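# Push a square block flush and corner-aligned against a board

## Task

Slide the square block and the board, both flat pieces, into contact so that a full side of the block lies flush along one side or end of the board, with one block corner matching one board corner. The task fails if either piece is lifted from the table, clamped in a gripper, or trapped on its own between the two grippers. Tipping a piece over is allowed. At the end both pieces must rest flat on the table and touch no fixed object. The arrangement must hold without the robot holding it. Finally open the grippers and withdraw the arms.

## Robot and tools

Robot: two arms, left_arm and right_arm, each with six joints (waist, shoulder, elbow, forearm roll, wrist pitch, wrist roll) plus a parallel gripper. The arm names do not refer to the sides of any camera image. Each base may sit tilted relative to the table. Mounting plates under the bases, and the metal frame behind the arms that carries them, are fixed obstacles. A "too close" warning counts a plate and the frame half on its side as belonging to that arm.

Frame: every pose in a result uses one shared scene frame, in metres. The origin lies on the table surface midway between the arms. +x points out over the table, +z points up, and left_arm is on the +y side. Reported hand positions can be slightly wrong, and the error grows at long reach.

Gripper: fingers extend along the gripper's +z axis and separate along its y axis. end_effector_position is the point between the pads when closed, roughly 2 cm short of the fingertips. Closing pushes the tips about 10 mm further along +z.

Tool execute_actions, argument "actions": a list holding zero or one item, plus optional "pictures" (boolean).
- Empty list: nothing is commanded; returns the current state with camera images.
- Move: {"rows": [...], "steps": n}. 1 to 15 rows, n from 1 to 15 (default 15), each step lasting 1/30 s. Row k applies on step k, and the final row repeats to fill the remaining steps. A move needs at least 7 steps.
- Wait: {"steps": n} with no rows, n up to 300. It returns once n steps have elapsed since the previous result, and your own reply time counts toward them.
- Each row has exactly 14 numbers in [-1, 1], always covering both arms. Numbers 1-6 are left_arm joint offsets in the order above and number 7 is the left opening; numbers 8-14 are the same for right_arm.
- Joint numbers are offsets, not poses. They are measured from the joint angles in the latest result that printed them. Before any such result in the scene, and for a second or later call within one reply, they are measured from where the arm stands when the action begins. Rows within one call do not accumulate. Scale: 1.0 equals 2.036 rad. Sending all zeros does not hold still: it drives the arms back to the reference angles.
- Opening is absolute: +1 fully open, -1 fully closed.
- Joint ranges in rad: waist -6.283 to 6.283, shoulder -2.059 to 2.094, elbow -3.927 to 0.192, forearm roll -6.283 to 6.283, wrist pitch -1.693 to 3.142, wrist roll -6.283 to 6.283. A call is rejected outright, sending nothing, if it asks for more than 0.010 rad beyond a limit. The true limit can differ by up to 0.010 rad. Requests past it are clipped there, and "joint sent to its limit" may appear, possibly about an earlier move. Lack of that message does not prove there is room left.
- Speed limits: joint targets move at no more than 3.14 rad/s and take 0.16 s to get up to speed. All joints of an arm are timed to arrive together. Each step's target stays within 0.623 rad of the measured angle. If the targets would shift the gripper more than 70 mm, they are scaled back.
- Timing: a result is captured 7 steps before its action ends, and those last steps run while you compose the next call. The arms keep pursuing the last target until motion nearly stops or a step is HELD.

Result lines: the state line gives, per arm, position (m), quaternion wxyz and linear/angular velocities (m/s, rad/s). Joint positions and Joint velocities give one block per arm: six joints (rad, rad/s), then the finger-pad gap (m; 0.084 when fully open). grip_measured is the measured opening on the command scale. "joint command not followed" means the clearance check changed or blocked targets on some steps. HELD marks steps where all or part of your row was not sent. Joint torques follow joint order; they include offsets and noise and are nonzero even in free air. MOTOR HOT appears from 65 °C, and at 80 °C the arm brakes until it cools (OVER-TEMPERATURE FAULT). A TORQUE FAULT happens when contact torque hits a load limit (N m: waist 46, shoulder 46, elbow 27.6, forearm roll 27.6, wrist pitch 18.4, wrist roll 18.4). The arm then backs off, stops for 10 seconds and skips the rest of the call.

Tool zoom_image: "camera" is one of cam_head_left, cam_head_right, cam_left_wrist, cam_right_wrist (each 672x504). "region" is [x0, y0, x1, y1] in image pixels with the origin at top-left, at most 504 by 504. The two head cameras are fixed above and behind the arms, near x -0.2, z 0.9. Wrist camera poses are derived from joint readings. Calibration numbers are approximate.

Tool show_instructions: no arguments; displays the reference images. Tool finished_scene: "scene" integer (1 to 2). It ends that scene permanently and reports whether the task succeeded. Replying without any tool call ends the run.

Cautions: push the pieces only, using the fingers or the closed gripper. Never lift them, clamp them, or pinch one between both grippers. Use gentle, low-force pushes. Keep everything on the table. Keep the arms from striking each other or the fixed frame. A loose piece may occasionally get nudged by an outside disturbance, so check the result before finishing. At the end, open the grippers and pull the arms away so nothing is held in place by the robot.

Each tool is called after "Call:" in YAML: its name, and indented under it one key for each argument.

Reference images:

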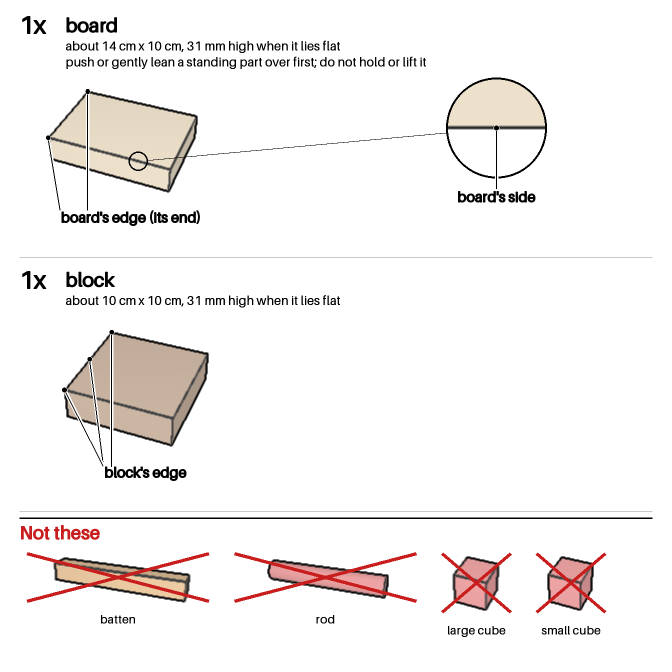

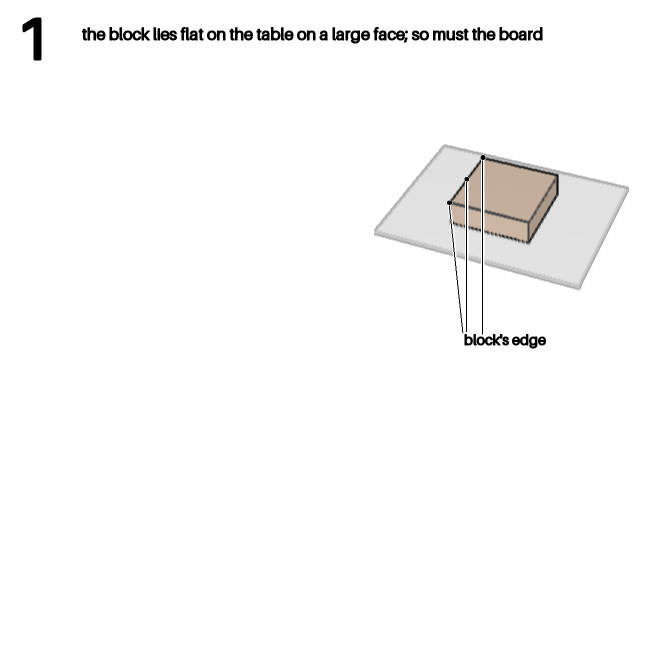

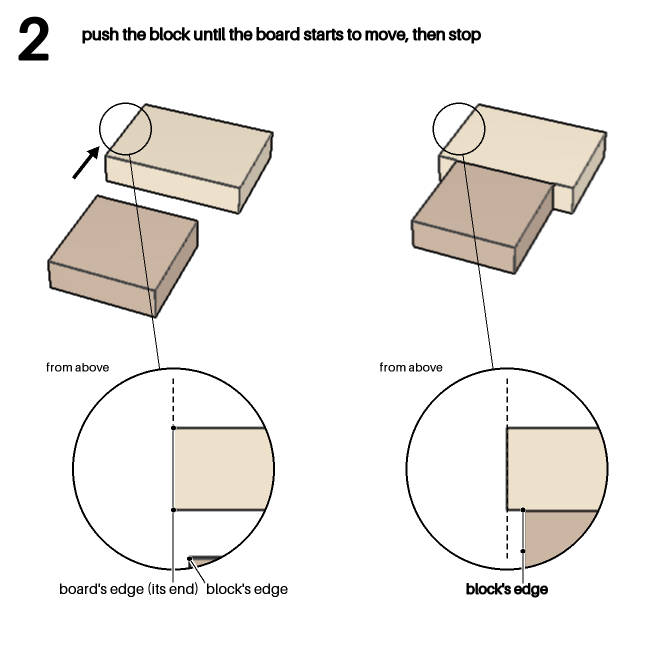

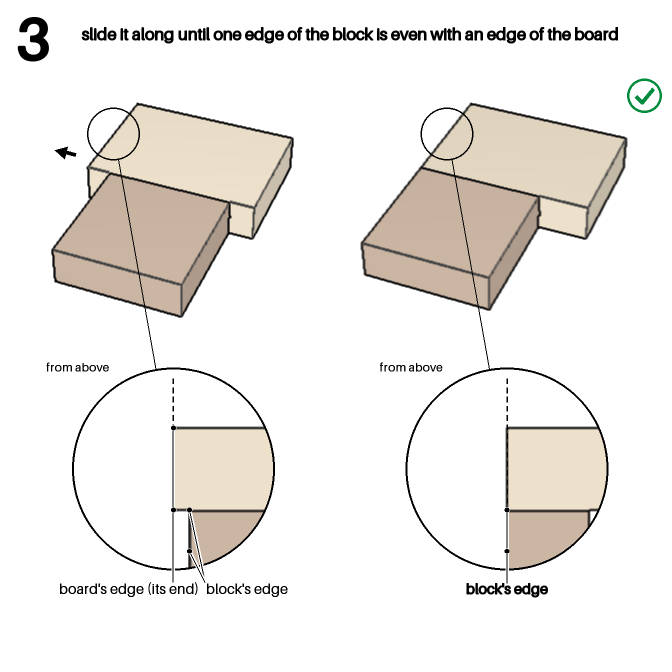

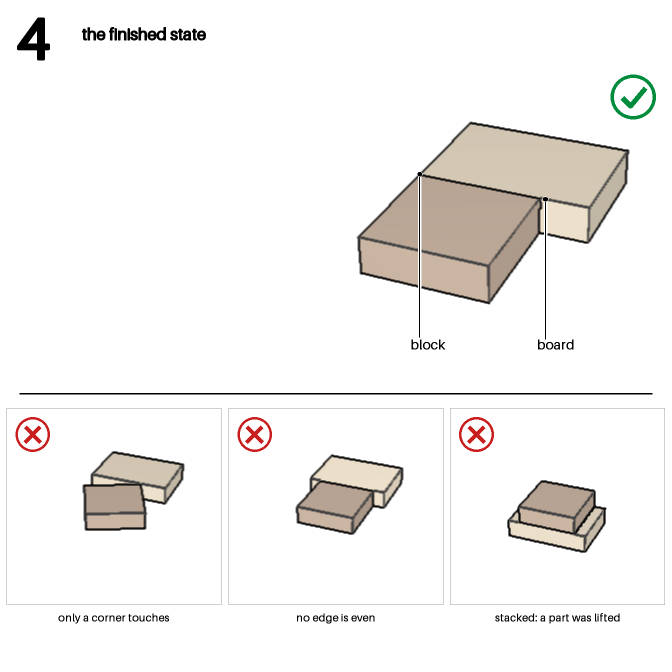

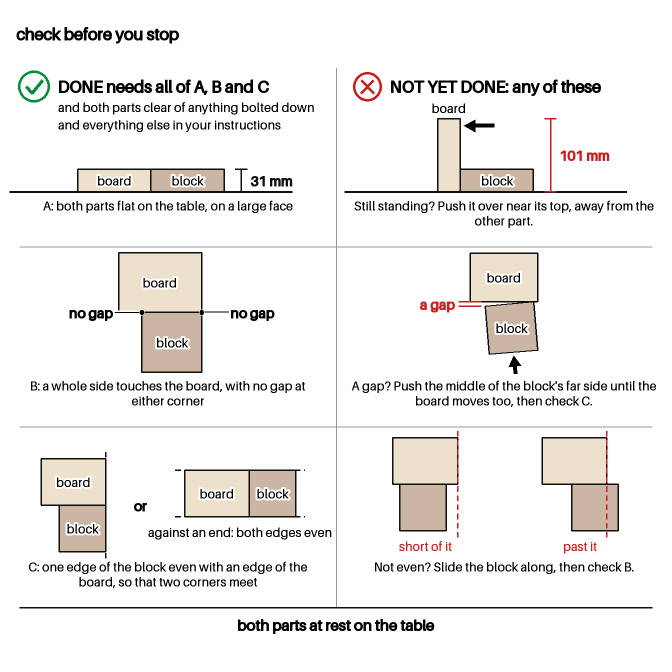

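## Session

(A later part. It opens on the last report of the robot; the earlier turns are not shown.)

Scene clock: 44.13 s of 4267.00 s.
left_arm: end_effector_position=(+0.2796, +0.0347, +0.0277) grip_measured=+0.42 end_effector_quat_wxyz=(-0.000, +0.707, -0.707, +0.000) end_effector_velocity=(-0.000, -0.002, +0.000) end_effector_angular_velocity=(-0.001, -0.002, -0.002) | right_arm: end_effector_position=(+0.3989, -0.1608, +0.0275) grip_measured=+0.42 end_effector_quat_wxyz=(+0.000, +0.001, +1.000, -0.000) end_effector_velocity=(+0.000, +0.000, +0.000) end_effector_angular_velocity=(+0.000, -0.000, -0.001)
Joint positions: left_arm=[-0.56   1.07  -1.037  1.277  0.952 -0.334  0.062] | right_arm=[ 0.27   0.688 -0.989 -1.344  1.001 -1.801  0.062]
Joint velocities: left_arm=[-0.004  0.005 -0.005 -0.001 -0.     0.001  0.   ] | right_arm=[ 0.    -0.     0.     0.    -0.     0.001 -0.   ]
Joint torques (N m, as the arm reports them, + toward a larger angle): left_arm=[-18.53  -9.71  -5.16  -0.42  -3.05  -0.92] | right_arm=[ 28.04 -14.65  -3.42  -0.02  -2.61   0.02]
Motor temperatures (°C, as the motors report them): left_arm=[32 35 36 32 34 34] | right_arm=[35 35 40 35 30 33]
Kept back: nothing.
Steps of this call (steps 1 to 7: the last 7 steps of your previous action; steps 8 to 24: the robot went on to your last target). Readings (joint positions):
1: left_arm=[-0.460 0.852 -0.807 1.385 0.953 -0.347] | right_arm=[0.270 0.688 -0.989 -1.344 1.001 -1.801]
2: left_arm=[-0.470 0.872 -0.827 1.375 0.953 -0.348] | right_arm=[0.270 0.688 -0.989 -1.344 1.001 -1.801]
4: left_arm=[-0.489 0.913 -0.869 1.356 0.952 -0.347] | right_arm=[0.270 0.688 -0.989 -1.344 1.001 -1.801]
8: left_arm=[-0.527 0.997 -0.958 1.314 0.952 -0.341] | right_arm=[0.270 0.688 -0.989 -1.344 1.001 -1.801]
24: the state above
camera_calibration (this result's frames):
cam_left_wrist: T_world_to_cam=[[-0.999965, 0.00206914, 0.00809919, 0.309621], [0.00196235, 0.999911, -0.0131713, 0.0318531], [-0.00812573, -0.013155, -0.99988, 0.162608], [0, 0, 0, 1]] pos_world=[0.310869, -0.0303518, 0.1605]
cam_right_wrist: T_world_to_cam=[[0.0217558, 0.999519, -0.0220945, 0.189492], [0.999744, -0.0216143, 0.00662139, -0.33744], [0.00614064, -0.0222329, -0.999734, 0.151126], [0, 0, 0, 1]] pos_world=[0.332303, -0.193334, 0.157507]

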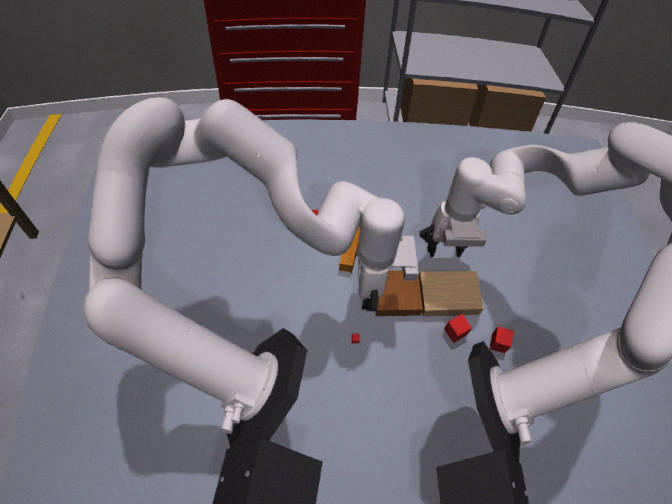

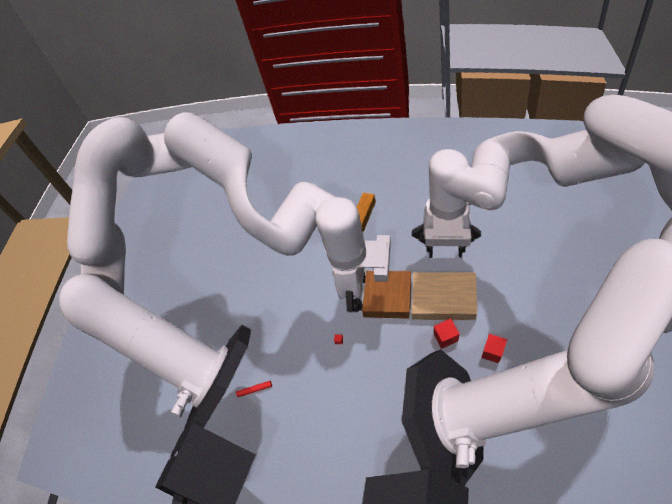

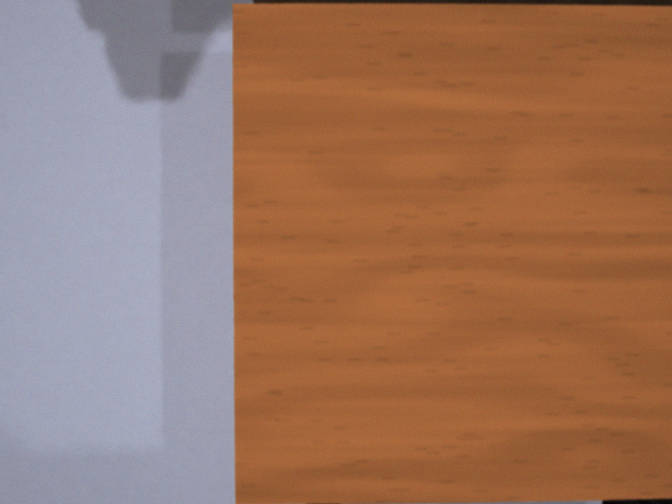

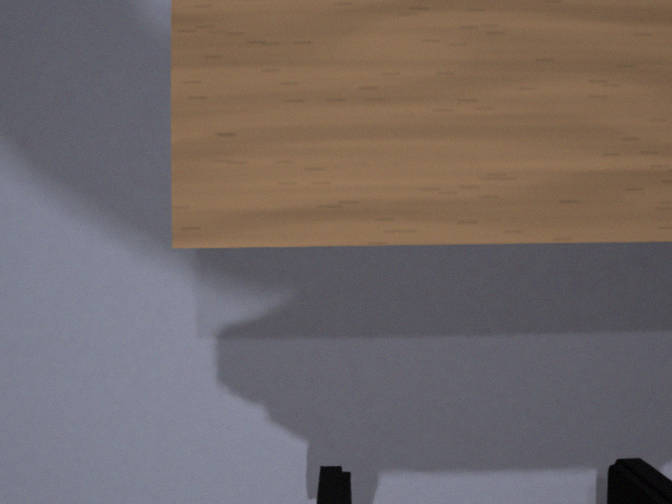

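Call:
execute_actions:
  actions:
    - {"rows": [ [-0.0012,0.0019,-0.0015,-0.0009,-0.0002,-0.0005,0.43, 0,0,0,0,0,0,0.43], [-0.0024,0.0039,-0.0030,-0.0018,-0.0003,-0.0010,0.43, 0,0,0,0,0,0,0.43], [-0.0036,0.0058,-0.0045,-0.0027,-0.0005,-0.0015,0.43, 0,0,0,0,0,0,0.43], [-0.00477,0.00773,-0.00599,-0.00361,-0.00066,-0.00199,0.43, 0,0,0,0,0,0,0.43], [-0.00477,0.00773,-0.00599,-0.00361,-0.00066,-0.00199,0.43, 0,0,0,0,0,0,0.43], [-0.00477,0.00773,-0.00599,-0.00361,-0.00066,-0.00199,0.43, 0,0,0,0,0,0,0.43], [-0.00477,0.00773,-0.00599,-0.00361,-0.00066,-0.00199,0.43, 0,0,0,0,0,0,0.43], [-0.00477,0.00773,-0.00599,-0.00361,-0.00066,-0.00199,0.43, 0,0,0,0,0,0,0.43], [-0.00477,0.00773,-0.00599,-0.00361,-0.00066,-0.00199,0.43, 0,0,0,0,0,0,0.43], [-0.0054,0.0092,-0.0076,-0.0044,-0.0006,-0.0017,0.43, 0,0,0,0,0,0,0.43], [-0.0060,0.0106,-0.0093,-0.0052,-0.0006,-0.0015,0.43, 0,0,0,0,0,0,0.43], [-0.0067,0.0121,-0.0110,-0.0060,-0.0005,-0.0012,0.43, 0,0,0,0,0,0,0.43], [-0.0073,0.0135,-0.0126,-0.0067,-0.0005,-0.0010,0.43, 0,0,0,0,0,0,0.43], [-0.0079,0.0150,-0.0143,-0.0075,-0.0005,-0.0007,0.43, 0,0,0,0,0,0,0.43], [-0.00858,0.0164,-0.01594,-0.0083,-0.00042,-0.00047,0.43, 0,0,0,0,0,0,0.43] ], "steps": 15}

Call:
execute_actions:
  actions:
    - {"steps": 20}
  pictures: true

Call:
zoom_image:
  camera: "cam_left_wrist"
  region: [130, 0, 290, 120]

Call:
zoom_image:
  camera: "cam_head_right"
  region: [350, 250, 490, 340]

Scene clock: 46.70 s of 4267.00 s.
left_arm: end_effector_position=(+0.2772, +0.0307, +0.0277) grip_measured=+0.42 end_effector_quat_wxyz=(-0.000, +0.707, -0.707, +0.000) end_effector_velocity=(-0.008, -0.010, -0.001) end_effector_angular_velocity=(+0.003, +0.001, -0.004) | right_arm: end_effector_position=(+0.3989, -0.1608, +0.0275) grip_measured=+0.42 end_effector_quat_wxyz=(+0.000, +0.001, +1.000, -0.000) end_effector_velocity=(-0.000, -0.001, +0.000) end_effector_angular_velocity=(+0.000, -0.000, +0.001)
Joint positions: left_arm=[-0.568  1.083 -1.046  1.271  0.951 -0.337  0.062] | right_arm=[ 0.27   0.688 -0.989 -1.344  1.001 -1.801  0.062]
Joint velocities: left_arm=[-0.022  0.036 -0.023 -0.015 -0.002 -0.009  0.   ] | right_arm=[-0.001 -0.003  0.002 -0.    -0.    -0.002 -0.   ]
Joint torques (N m, as the arm reports them, + toward a larger angle): left_arm=[-17.81 -10.16  -5.22  -0.24  -2.96  -0.93] | right_arm=[ 27.99 -14.51  -3.36   0.05  -2.61   0.  ]
Motor temperatures (°C, as the motors report them): left_arm=[32 35 36 32 34 34] | right_arm=[35 35 40 35 30 33]
Steps of this call (steps 1 to 15: the robot went on to your last target; steps 16 to 69: nothing new was sent; steps 70 to 77: the first 8 steps of this action). Readings (joint positions):
70: left_arm=[-0.560 1.070 -1.037 1.276 0.952 -0.334] | right_arm=[0.270 0.688 -0.989 -1.344 1.001 -1.801]
71: left_arm=[-0.561 1.071 -1.038 1.276 0.952 -0.334] | right_arm=[0.270 0.688 -0.989 -1.344 1.001 -1.801]
73: left_arm=[-0.562 1.074 -1.040 1.275 0.952 -0.335] | right_arm=[0.270 0.688 -0.989 -1.344 1.001 -1.801]
77: the state above

Scene clock: 47.37 s of 4267.00 s.
left_arm: end_effector_position=(+0.2766, +0.0239, +0.0277) grip_measured=+0.42 end_effector_quat_wxyz=(-0.000, +0.707, -0.707, +0.000) end_effector_velocity=(+0.000, -0.000, +0.000) end_effector_angular_velocity=(-0.000, +0.000, +0.001) | right_arm: end_effector_position=(+0.3989, -0.1608, +0.0275) grip_measured=+0.42 end_effector_quat_wxyz=(+0.000, +0.001, +1.000, -0.000) end_effector_velocity=(-0.001, -0.000, -0.001) end_effector_angular_velocity=(-0.001, +0.002, +0.000)
Joint positions: left_arm=[-0.577  1.103 -1.069  1.26   0.952 -0.335  0.062] | right_arm=[ 0.27   0.688 -0.989 -1.344  1.001 -1.801  0.062]
Joint velocities: left_arm=[-0.     0.001 -0.002 -0.001  0.     0.    -0.   ] | right_arm=[-0.001  0.001  0.     0.     0.001  0.     0.   ]
Joint torques (N m, as the arm reports them, + toward a larger angle): left_arm=[-18.68 -10.18  -5.72  -0.28  -3.4   -0.98] | right_arm=[ 27.91 -14.58  -3.53   0.    -2.56   0.08]
Motor temperatures (°C, as the motors report them): left_arm=[32 35 36 32 34 34] | right_arm=[35 35 40 35 30 33]
Kept back: nothing.
Steps of this call (steps 1 to 7: the last 7 steps of your previous action; steps 8 to 20: the robot went on to your last target). Readings (joint positions):
1: left_arm=[-0.568 1.084 -1.047 1.270 0.951 -0.337] | right_arm=[0.270 0.688 -0.989 -1.344 1.001 -1.801]
2: left_arm=[-0.569 1.084 -1.048 1.270 0.951 -0.338] | right_arm=[0.270 0.688 -0.989 -1.344 1.001 -1.801]
4: left_arm=[-0.570 1.086 -1.050 1.269 0.951 -0.337] | right_arm=[0.270 0.688 -0.989 -1.344 1.001 -1.801]
8: left_arm=[-0.574 1.095 -1.060 1.264 0.952 -0.336] | right_arm=[0.270 0.688 -0.989 -1.344 1.001 -1.801]
20: the state above
camera_calibration (this result's frames):
cam_left_wrist: T_world_to_cam=[[-0.999965, 0.00208432, 0.00815245, 0.306702], [0.00197734, 0.999912, -0.013109, 0.0427217], [-0.00817906, -0.0130924, -0.999881, 0.16242], [0, 0, 0, 1]] pos_world=[0.307935, -0.0412307, 0.16046]
cam_right_wrist: T_world_to_cam=[[0.0217559, 0.999519, -0.0220945, 0.189492], [0.999744, -0.0216144, 0.00662136, -0.33744], [0.00614062, -0.0222329, -0.999734, 0.151126], [0, 0, 0, 1]] pos_world=[0.332303, -0.193334, 0.157507]

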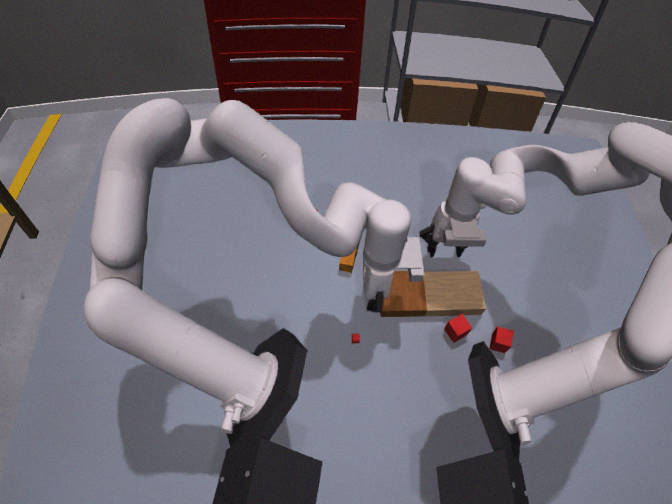

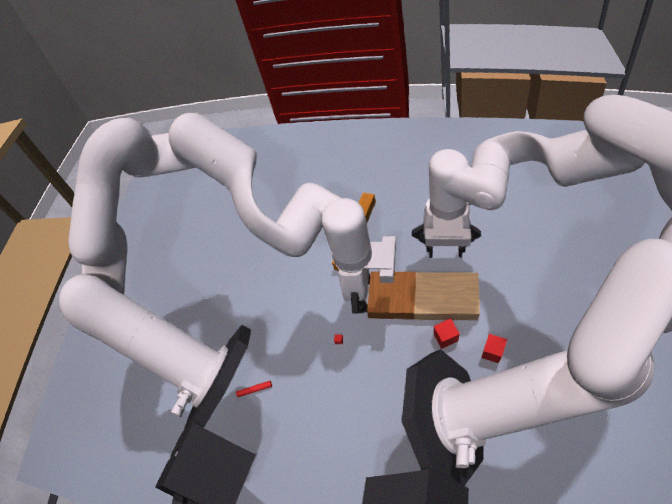

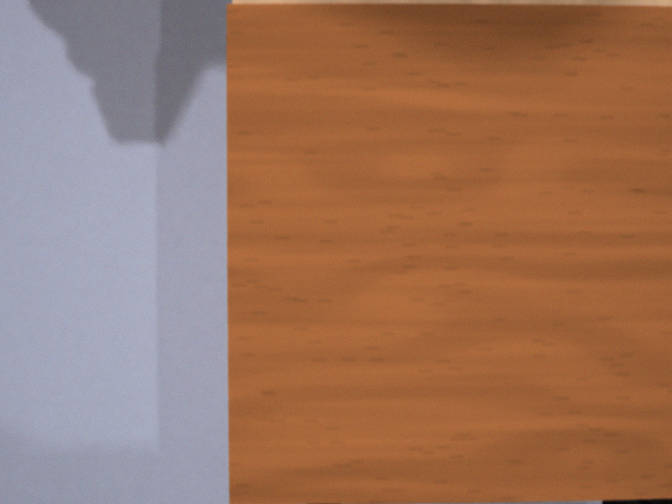

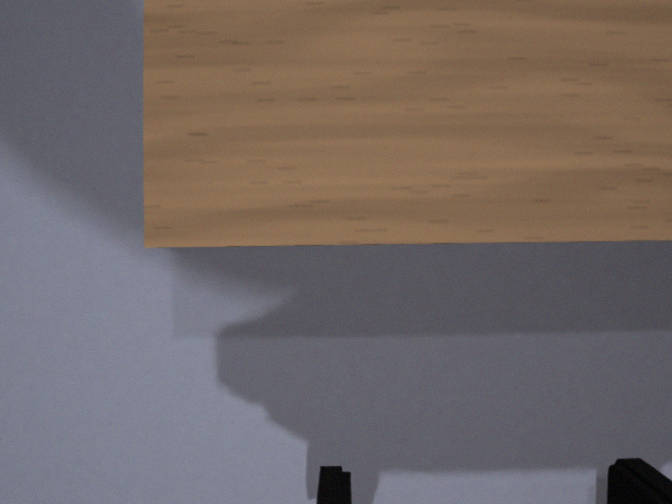

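Region (130, 0, 290, 120) of cam_left_wrist's 672x504 image, scaled by 3.150, with more detail than that image has; it fills the top 378 rows of this view, and the rest is white.

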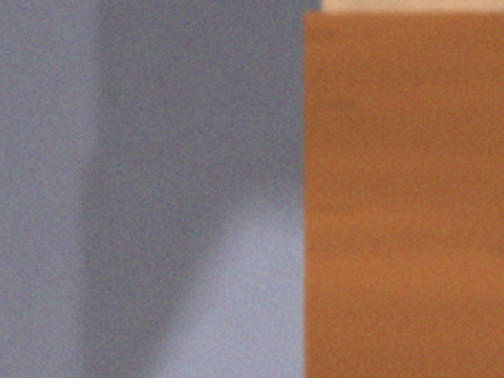

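Region (350, 250, 490, 340) of cam_head_right's 672x504 image, scaled by 3.600, with more detail than that image has; it fills the top 324 rows of this view, and the rest is white.

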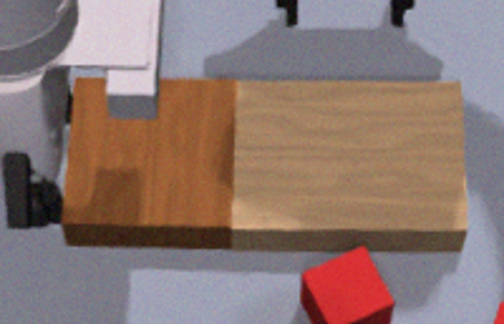

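Call:
execute_actions:
  actions:
    - {"rows": [ [0.0039,-0.0085,0.0088,0.0042,0.0001,-0.0005,0.43, 0,0,0,0,0,0,1], [0.0118,-0.0254,0.0265,0.0125,0.0002,-0.0014,0.43, 0,0,0,0,0,0,1], [0.0196,-0.0423,0.0441,0.0209,0.0004,-0.0023,0.43, 0.0024,0.0039,-0.0014,0.0007,0,0.0030,1], [0.0274,-0.0593,0.0617,0.0292,0.0005,-0.0033,0.43, 0.0071,0.0117,-0.0041,0.0020,-0.0001,0.0090,1], [0.0353,-0.0762,0.0794,0.0376,0.0007,-0.0042,0.43, 0.0118,0.0195,-0.0068,0.0033,-0.0002,0.0151,1], [0.0431,-0.0931,0.0970,0.0459,0.0008,-0.0051,0.43, 0.0165,0.0273,-0.0095,0.0046,-0.0002,0.0211,1], [0.0510,-0.1100,0.1147,0.0543,0.0010,-0.0060,0.43, 0.0212,0.0351,-0.0122,0.0059,-0.0003,0.0271,1], [0.0588,-0.1270,0.1323,0.0626,0.0011,-0.0070,0.43, 0.0260,0.0430,-0.0150,0.0072,-0.0003,0.0332,1], [0.0666,-0.1439,0.1499,0.0710,0.0013,-0.0079,0.43, 0.0307,0.0508,-0.0177,0.0085,-0.0004,0.0392,1], [0.0745,-0.1608,0.1676,0.0793,0.0014,-0.0088,0.43, 0.0354,0.0586,-0.0204,0.0098,-0.0005,0.0452,1], [0.0784,-0.1693,0.1764,0.0835,0.0015,-0.0093,0.43, 0.0401,0.0664,-0.0231,0.0111,-0.0005,0.0513,1], [0.0784,-0.1693,0.1764,0.0835,0.0015,-0.0093,0.43, 0.0448,0.0742,-0.0258,0.0124,-0.0006,0.0573,1], [0.0784,-0.1693,0.1764,0.0835,0.0015,-0.0093,0.43, 0.0472,0.0781,-0.0272,0.0130,-0.0006,0.0603,1] ], "steps": 13}

Call:
execute_actions:
  actions:
    - {"steps": 24}
  pictures: true

Scene clock: 50.60 s of 4267.00 s.
left_arm: end_effector_position=(+0.2790, +0.0428, +0.0282) grip_measured=+0.42 end_effector_quat_wxyz=(-0.000, +0.707, -0.707, +0.000) end_effector_velocity=(+0.031, +0.236, +0.004) end_effector_angular_velocity=(+0.006, +0.001, +0.016) | right_arm: end_effector_position=(+0.3983, -0.1569, +0.0277) grip_measured=+1.00 end_effector_quat_wxyz=(+0.001, +0.002, +1.000, -0.000) end_effector_velocity=(-0.023, +0.094, +0.004) end_effector_angular_velocity=(+0.010, -0.005, -0.015)
Joint positions: left_arm=[-0.551  1.045 -1.008  1.289  0.951 -0.338  0.062] | right_arm=[ 0.276  0.697 -0.993 -1.342  1.002 -1.793  0.084]
Joint velocities: left_arm=[ 0.335 -0.715  0.731  0.345  0.012 -0.038  0.   ] | right_arm=[ 0.135  0.221 -0.09   0.038 -0.002  0.178  0.002]
Joint torques (N m, as the arm reports them, + toward a larger angle): left_arm=[-16.2  -12.48  -4.1    0.35  -2.34  -0.87] | right_arm=[31.56 -9.67 -2.58  0.16 -2.88  0.15]
Motor temperatures (°C, as the motors report them): left_arm=[32 35 36 32 34 34] | right_arm=[35 35 40 35 30 33]
Steps of this call (steps 1 to 15: the robot went on to your last target; steps 16 to 90: nothing new was sent; then 0.03 s passed at rest; steps 91 to 96: the first 6 steps of this action). Readings (joint positions):
91: left_arm=[-0.577 1.103 -1.069 1.260 0.951 -0.335] | right_arm=[0.270 0.688 -0.989 -1.344 1.001 -1.801]
92: left_arm=[-0.577 1.101 -1.067 1.261 0.951 -0.335] | right_arm=[0.270 0.688 -0.989 -1.344 1.001 -1.801]
94: left_arm=[-0.569 1.084 -1.048 1.270 0.951 -0.336] | right_arm=[0.271 0.688 -0.989 -1.344 1.001 -1.800]
96: the state above

Scene clock: 51.40 s of 4267.00 s.
left_arm: end_effector_position=(+0.2739, +0.1370, +0.0277) grip_measured=+0.42 end_effector_quat_wxyz=(+0.000, +0.707, -0.707, -0.000) end_effector_velocity=(+0.000, +0.002, +0.000) end_effector_angular_velocity=(+0.000, -0.001, +0.000) | right_arm: end_effector_position=(+0.3727, -0.0955, +0.0273) grip_measured=+1.00 end_effector_quat_wxyz=(-0.000, -0.000, +1.000, -0.000) end_effector_velocity=(-0.001, +0.001, -0.000) end_effector_angular_velocity=(-0.000, +0.000, +0.001)
Joint positions: left_arm=[-0.418  0.759 -0.71   1.43   0.955 -0.354  0.062] | right_arm=[ 0.366  0.846 -1.044 -1.317  1.    -1.679  0.084]
Joint velocities: left_arm=[ 0.002 -0.005  0.004  0.002  0.001  0.001  0.   ] | right_arm=[ 0.002  0.004 -0.001  0.    -0.     0.002  0.   ]
Joint torques (N m, as the arm reports them, + toward a larger angle): left_arm=[-16.12  -6.9   -3.7   -0.37  -2.59  -0.89] | right_arm=[ 28.16 -15.2   -3.77   0.02  -2.57   0.15]
Motor temperatures (°C, as the motors report them): left_arm=[32 35 36 32 34 34] | right_arm=[35 35 40 35 30 33]
Kept back: nothing.
Steps of this call (steps 1 to 7: the last 7 steps of your previous action; steps 8 to 24: the robot went on to your last target). Readings (joint positions):
1: left_arm=[-0.539 1.019 -0.982 1.302 0.952 -0.340] | right_arm=[0.281 0.706 -0.997 -1.341 1.001 -1.786]
2: left_arm=[-0.526 0.991 -0.953 1.315 0.952 -0.341] | right_arm=[0.288 0.717 -1.000 -1.339 1.001 -1.777]
4: left_arm=[-0.497 0.930 -0.890 1.345 0.953 -0.344] | right_arm=[0.304 0.744 -1.008 -1.334 1.001 -1.758]
8: left_arm=[-0.442 0.812 -0.767 1.402 0.955 -0.351] | right_arm=[0.340 0.804 -1.028 -1.325 1.000 -1.713]
24: the state above
camera_calibration (this result's frames):
cam_left_wrist: T_world_to_cam=[[-0.999961, 0.0021485, 0.00854307, 0.303659], [0.00203626, 0.999912, -0.0131261, -0.0703859], [-0.00857052, -0.0131082, -0.999877, 0.164014], [0, 0, 0, 1]] pos_world=[0.305196, 0.0718772, 0.160476]
cam_right_wrist: T_world_to_cam=[[0.0195366, 0.999561, -0.0222815, 0.125544], [0.999796, -0.0194185, 0.00550454, -0.309537], [0.00506944, -0.0223845, -0.999737, 0.152908], [0, 0, 0, 1]] pos_world=[0.306246, -0.128077, 0.157369]

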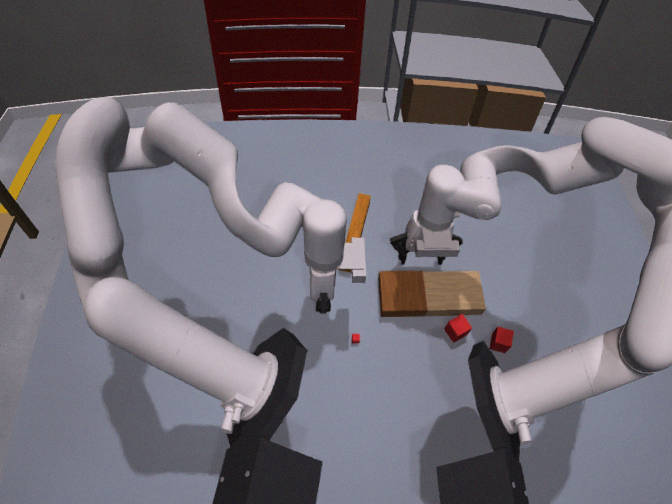

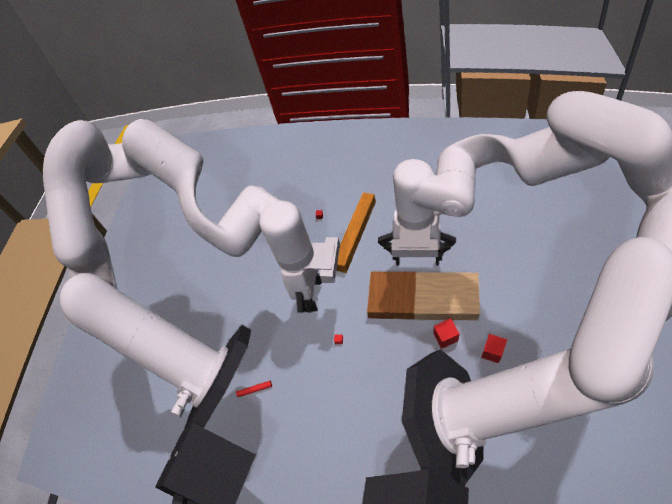

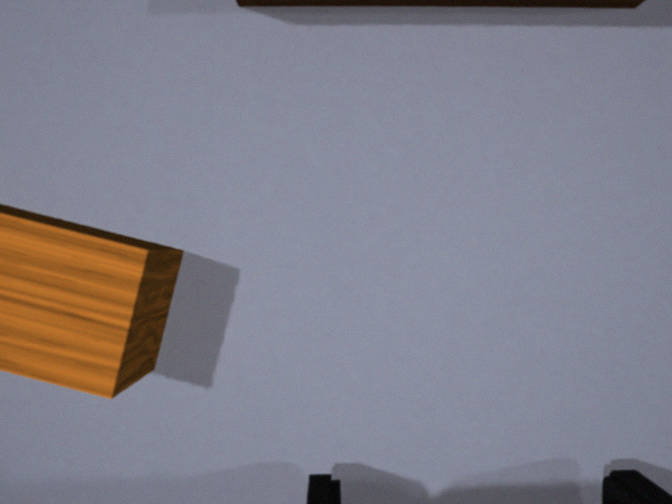

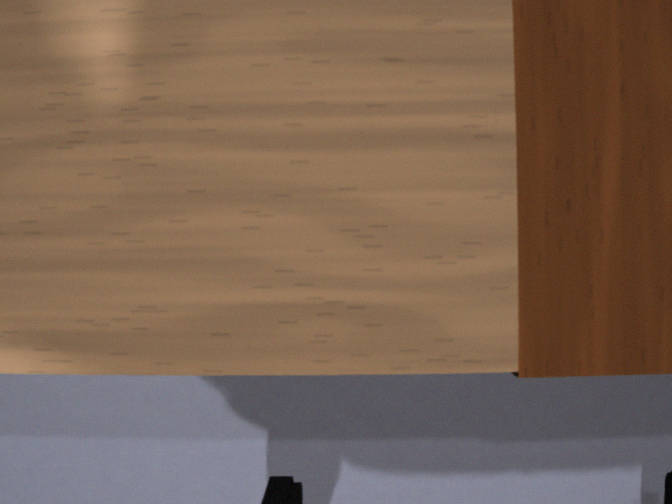

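Call:
execute_actions:
  actions:
    - {"rows": [ [0,0,0,0,0,0,0.43, 0.0006,-0.0012,0.0043,-0.0014,-0.0006,0.0036,1], [0,0,0,0,0,0,0.43, 0.0012,-0.0024,0.0085,-0.0027,-0.0013,0.0071,1], [0,0,0,0,0,0,0.43, 0.0018,-0.0037,0.0128,-0.0041,-0.0019,0.0107,1], [0,0,0,0,0,0,0.43, 0.0024,-0.0049,0.0171,-0.0054,-0.0025,0.0143,1], [0,0,0,0,0,0,0.43, 0.0030,-0.0061,0.0213,-0.0068,-0.0032,0.0178,1], [0,0,0,0,0,0,0.43, 0.0036,-0.0073,0.0256,-0.0081,-0.0038,0.0214,1], [0,0,0,0,0,0,0.43, 0.0042,-0.0085,0.0299,-0.0095,-0.0044,0.0249,1], [0,0,0,0,0,0,0.43, 0.0046,-0.0093,0.0327,-0.0104,-0.0049,0.0273,1], [0,0,0,0,0,0,0.43, 0.0048,-0.0097,0.0342,-0.0108,-0.0051,0.0285,1], [0,0,0,0,0,0,0.43, 0.0050,-0.0102,0.0356,-0.0113,-0.0053,0.0297,1], [0,0,0,0,0,0,0.43, 0.00507,-0.01036,0.0363,-0.01152,-0.00537,0.0303,1] ], "steps": 11}

Call:
execute_actions:
  actions:
    - {"steps": 24}
  pictures: true

Call:
zoom_image:
  camera: "cam_right_wrist"
  region: [440, 400, 600, 504]

Call:
zoom_image:
  camera: "cam_right_wrist"
  region: [440, 0, 600, 104]

Scene clock: 52.40 s of 4267.00 s.
left_arm: end_effector_position=(+0.2739, +0.1371, +0.0277) grip_measured=+0.42 end_effector_quat_wxyz=(+0.000, +0.707, -0.707, -0.000) end_effector_velocity=(-0.000, -0.001, +0.000) end_effector_angular_velocity=(-0.000, -0.000, -0.002) | right_arm: end_effector_position=(+0.3700, -0.0954, +0.0273) grip_measured=+1.00 end_effector_quat_wxyz=(+0.000, +0.000, +1.000, -0.000) end_effector_velocity=(-0.050, +0.000, +0.001) end_effector_angular_velocity=(+0.002, -0.004, -0.000)
Joint positions: left_arm=[-0.418  0.759 -0.71   1.43   0.955 -0.354  0.062] | right_arm=[ 0.367  0.844 -1.036 -1.32   0.999 -1.671  0.084]
Joint velocities: left_arm=[-0.002  0.003 -0.002 -0.001 -0.     0.001  0.   ] | right_arm=[ 0.022 -0.049  0.154 -0.05  -0.024  0.126  0.   ]
Joint torques (N m, as the arm reports them, + toward a larger angle): left_arm=[-16.3   -6.82  -3.69  -0.53  -2.66  -0.89] | right_arm=[ 28.64 -14.81  -3.08  -0.28  -2.6    0.22]
Motor temperatures (°C, as the motors report them): left_arm=[32 35 36 32 34 34] | right_arm=[35 35 40 35 30 33]
Steps of this call (steps 1 to 15: the robot went on to your last target; steps 16 to 26: nothing new was sent; steps 27 to 30: the first 4 steps of this action). Readings (joint positions):
27: left_arm=[-0.418 0.758 -0.710 1.430 0.955 -0.354] | right_arm=[0.366 0.847 -1.044 -1.317 1.000 -1.679]
28: left_arm=[-0.418 0.758 -0.710 1.430 0.955 -0.354] | right_arm=[0.366 0.846 -1.043 -1.318 1.000 -1.677]
30: the state above

Scene clock: 53.20 s of 4267.00 s.
left_arm: end_effector_position=(+0.2739, +0.1370, +0.0277) grip_measured=+0.42 end_effector_quat_wxyz=(+0.000, +0.707, -0.707, -0.000) end_effector_velocity=(+0.000, +0.000, -0.000) end_effector_angular_velocity=(+0.000, -0.000, +0.000) | right_arm: end_effector_position=(+0.3474, -0.0954, +0.0273) grip_measured=+1.00 end_effector_quat_wxyz=(+0.000, -0.000, +1.000, -0.000) end_effector_velocity=(-0.001, +0.001, -0.000) end_effector_angular_velocity=(-0.001, +0.000, +0.006)
Joint positions: left_arm=[-0.418  0.759 -0.71   1.43   0.955 -0.354  0.062] | right_arm=[ 0.376  0.825 -0.97  -1.341  0.989 -1.617  0.084]
Joint velocities: left_arm=[ 0.  0.  0.  0.  0. -0.  0.] | right_arm=[ 0.002  0.003  0.001 -0.     0.    -0.001  0.   ]
Joint torques (N m, as the arm reports them, + toward a larger angle): left_arm=[-16.18  -6.79  -3.85  -0.38  -2.59  -0.91] | right_arm=[ 26.35 -13.88  -3.1    0.18  -2.47   0.  ]
Motor temperatures (°C, as the motors report them): left_arm=[32 35 36 32 34 34] | right_arm=[35 35 40 35 30 33]
Kept back: nothing.
Steps of this call (steps 1 to 7: the last 7 steps of your previous action; steps 8 to 24: the robot went on to your last target). Readings (joint positions):
1: left_arm=[-0.418 0.759 -0.710 1.430 0.955 -0.354] | right_arm=[0.368 0.842 -1.030 -1.322 0.998 -1.667]
2: left_arm=[-0.418 0.759 -0.710 1.430 0.955 -0.354] | right_arm=[0.369 0.840 -1.023 -1.324 0.997 -1.661]
4: left_arm=[-0.418 0.759 -0.710 1.430 0.955 -0.354] | right_arm=[0.371 0.836 -1.008 -1.329 0.995 -1.649]
8: left_arm=[-0.418 0.759 -0.710 1.430 0.955 -0.354] | right_arm=[0.375 0.829 -0.982 -1.337 0.991 -1.628]
24: the state above
camera_calibration (this result's frames):
cam_left_wrist: T_world_to_cam=[[-0.999961, 0.00214815, 0.00854316, 0.303659], [0.0020359, 0.999912, -0.0131262, -0.0703859], [-0.00857061, -0.0131083, -0.999877, 0.164014], [0, 0, 0, 1]] pos_world=[0.305196, 0.0718773, 0.160476]
cam_right_wrist: T_world_to_cam=[[0.0198469, 0.999557, -0.0221658, 0.125882], [0.999789, -0.0197226, 0.00581143, -0.284362], [0.00537169, -0.0222764, -0.999737, 0.153019], [0, 0, 0, 1]] pos_world=[0.280981, -0.128026, 0.157421]

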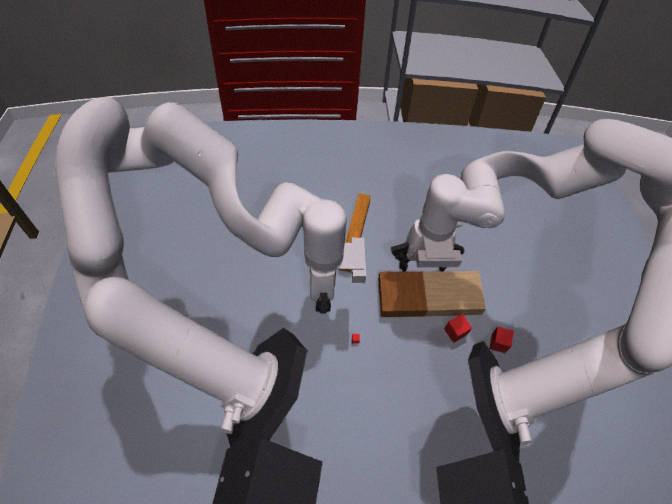

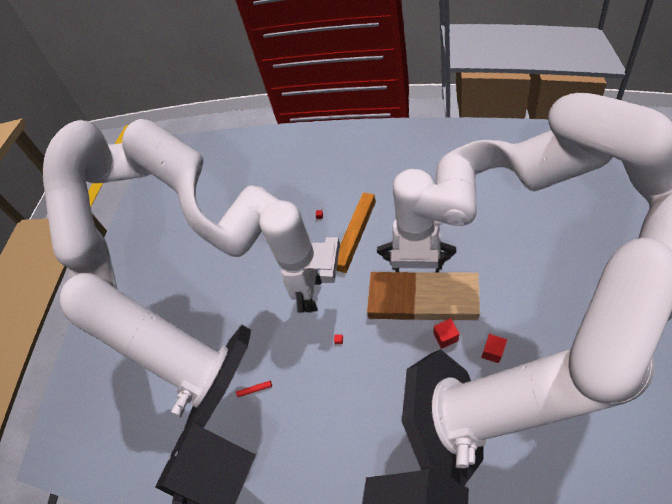

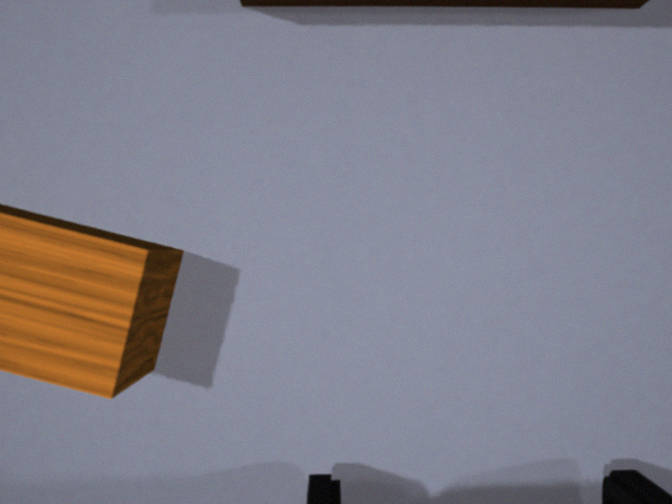

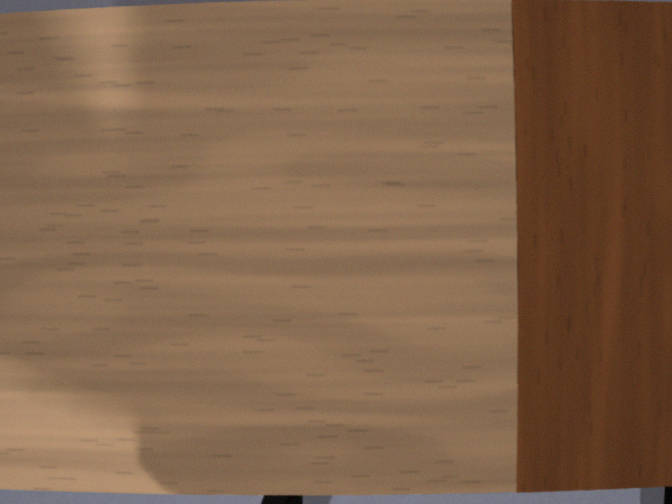

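Region (440, 400, 600, 504) of cam_right_wrist's 672x504 image, scaled by 3.150, with more detail than that image has; it fills the top 328 rows of this view, and the rest is white.

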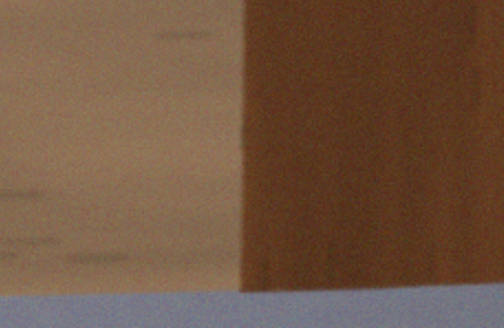

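Region (440, 0, 600, 104) of cam_right_wrist's 672x504 image, scaled by 3.150, with more detail than that image has; it fills the top 328 rows of this view, and the rest is white.

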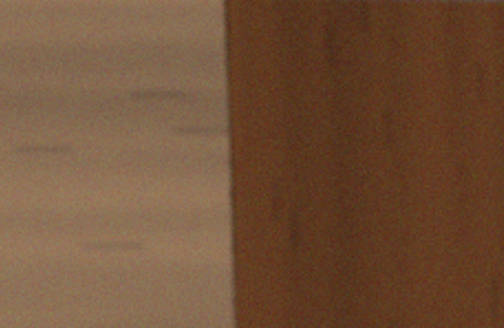

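Call:
execute_actions:
  actions: []

Scene clock: 54.30 s of 4267.00 s.
left_arm: end_effector_position=(+0.2739, +0.1370, +0.0277) grip_measured=+0.42 end_effector_quat_wxyz=(+0.000, +0.707, -0.707, -0.000) end_effector_velocity=(-0.000, +0.000, -0.000) end_effector_angular_velocity=(+0.001, +0.001, +0.001) | right_arm: end_effector_position=(+0.3472, -0.0954, +0.0273) grip_measured=+1.00 end_effector_quat_wxyz=(-0.000, -0.000, +1.000, -0.000) end_effector_velocity=(-0.000, -0.001, -0.000) end_effector_angular_velocity=(-0.001, +0.001, -0.001)
Joint positions: left_arm=[-0.418  0.759 -0.71   1.43   0.955 -0.354  0.062] | right_arm=[ 0.376  0.825 -0.97  -1.341  0.989 -1.617  0.084]
Joint velocities: left_arm=[ 0.001  0.    -0.    -0.     0.    -0.     0.   ] | right_arm=[-0.001 -0.001  0.001 -0.     0.001  0.     0.   ]
Joint torques (N m, as the arm reports them, + toward a larger angle): left_arm=[-16.3   -6.8   -3.78  -0.46  -2.63  -0.91] | right_arm=[ 26.44 -14.07  -2.92   0.11  -2.52  -0.01]
Motor temperatures (°C, as the motors report them): left_arm=[32 35 36 32 34 34] | right_arm=[35 35 40 35 30 33]
Kept back: nothing.
Steps of this call (steps 1 to 15: the robot went on to your last target; steps 16 to 33: nothing new was sent). Readings (joint positions):
1: left_arm=[-0.418 0.759 -0.710 1.430 0.955 -0.354] | right_arm=[0.376 0.825 -0.970 -1.341 0.989 -1.617]
2: left_arm=[-0.418 0.759 -0.710 1.430 0.955 -0.354] | right_arm=[0.376 0.825 -0.970 -1.341 0.989 -1.617]
4: left_arm=[-0.418 0.759 -0.710 1.430 0.955 -0.354] | right_arm=[0.376 0.825 -0.970 -1.341 0.989 -1.617]
8: left_arm=[-0.418 0.759 -0.710 1.430 0.955 -0.354] | right_arm=[0.376 0.825 -0.970 -1.341 0.989 -1.617]
33: the state above
All arms were judged still, so your last target was given up. Only a new action makes them travel on or press farther. Fingers that are still opening or closing keep moving.
camera_calibration (this result's frames):
cam_left_wrist: T_world_to_cam=[[-0.999961, 0.00214854, 0.00854306, 0.303659], [0.00203629, 0.999912, -0.0131261, -0.0703859], [-0.00857051, -0.0131082, -0.999877, 0.164014], [0, 0, 0, 1]] pos_world=[0.305196, 0.0718772, 0.160476]
cam_right_wrist: T_world_to_cam=[[0.0195742, 0.99956, -0.0222678, 0.125969], [0.999795, -0.0194549, 0.0055583, -0.284123], [0.00512264, -0.022372, -0.999737, 0.153019], [0, 0, 0, 1]] pos_world=[0.280816, -0.128017, 0.157363]

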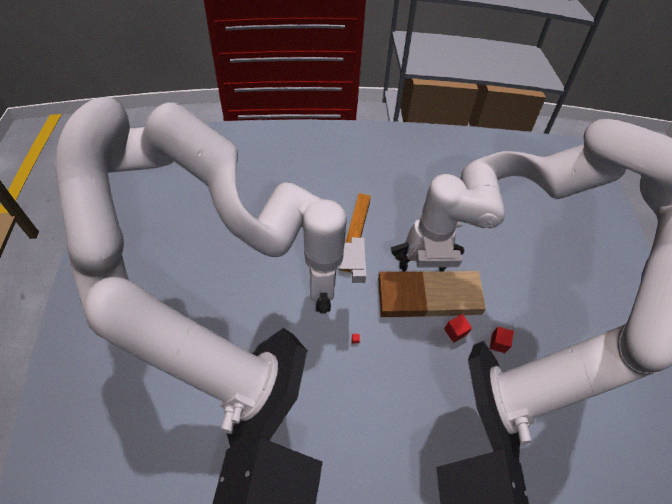

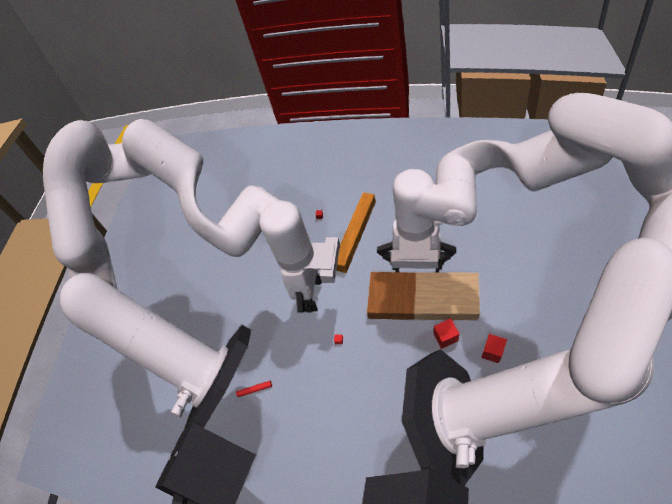

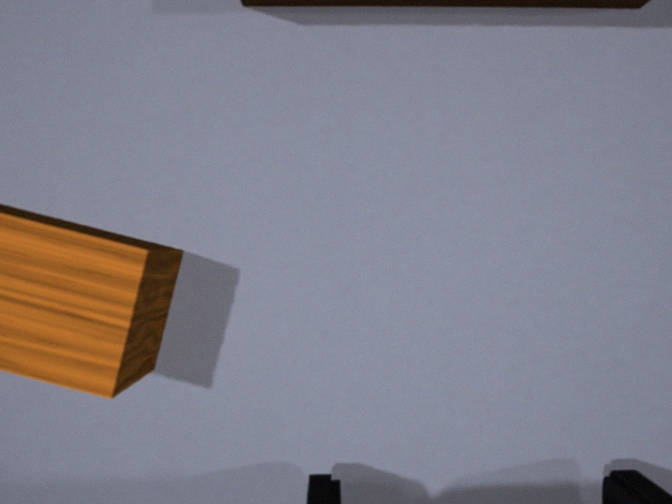

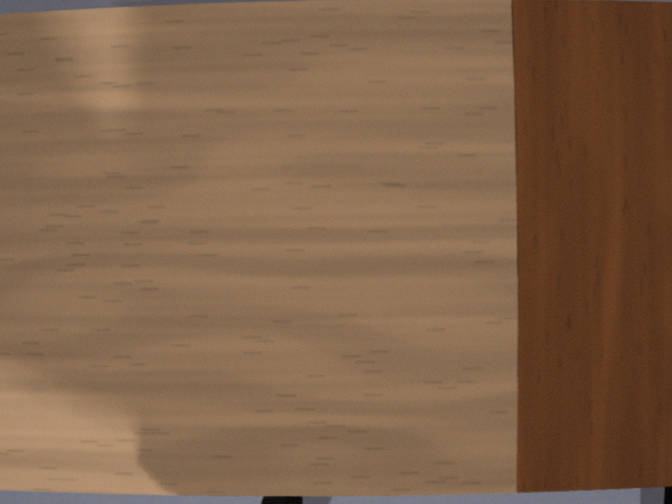

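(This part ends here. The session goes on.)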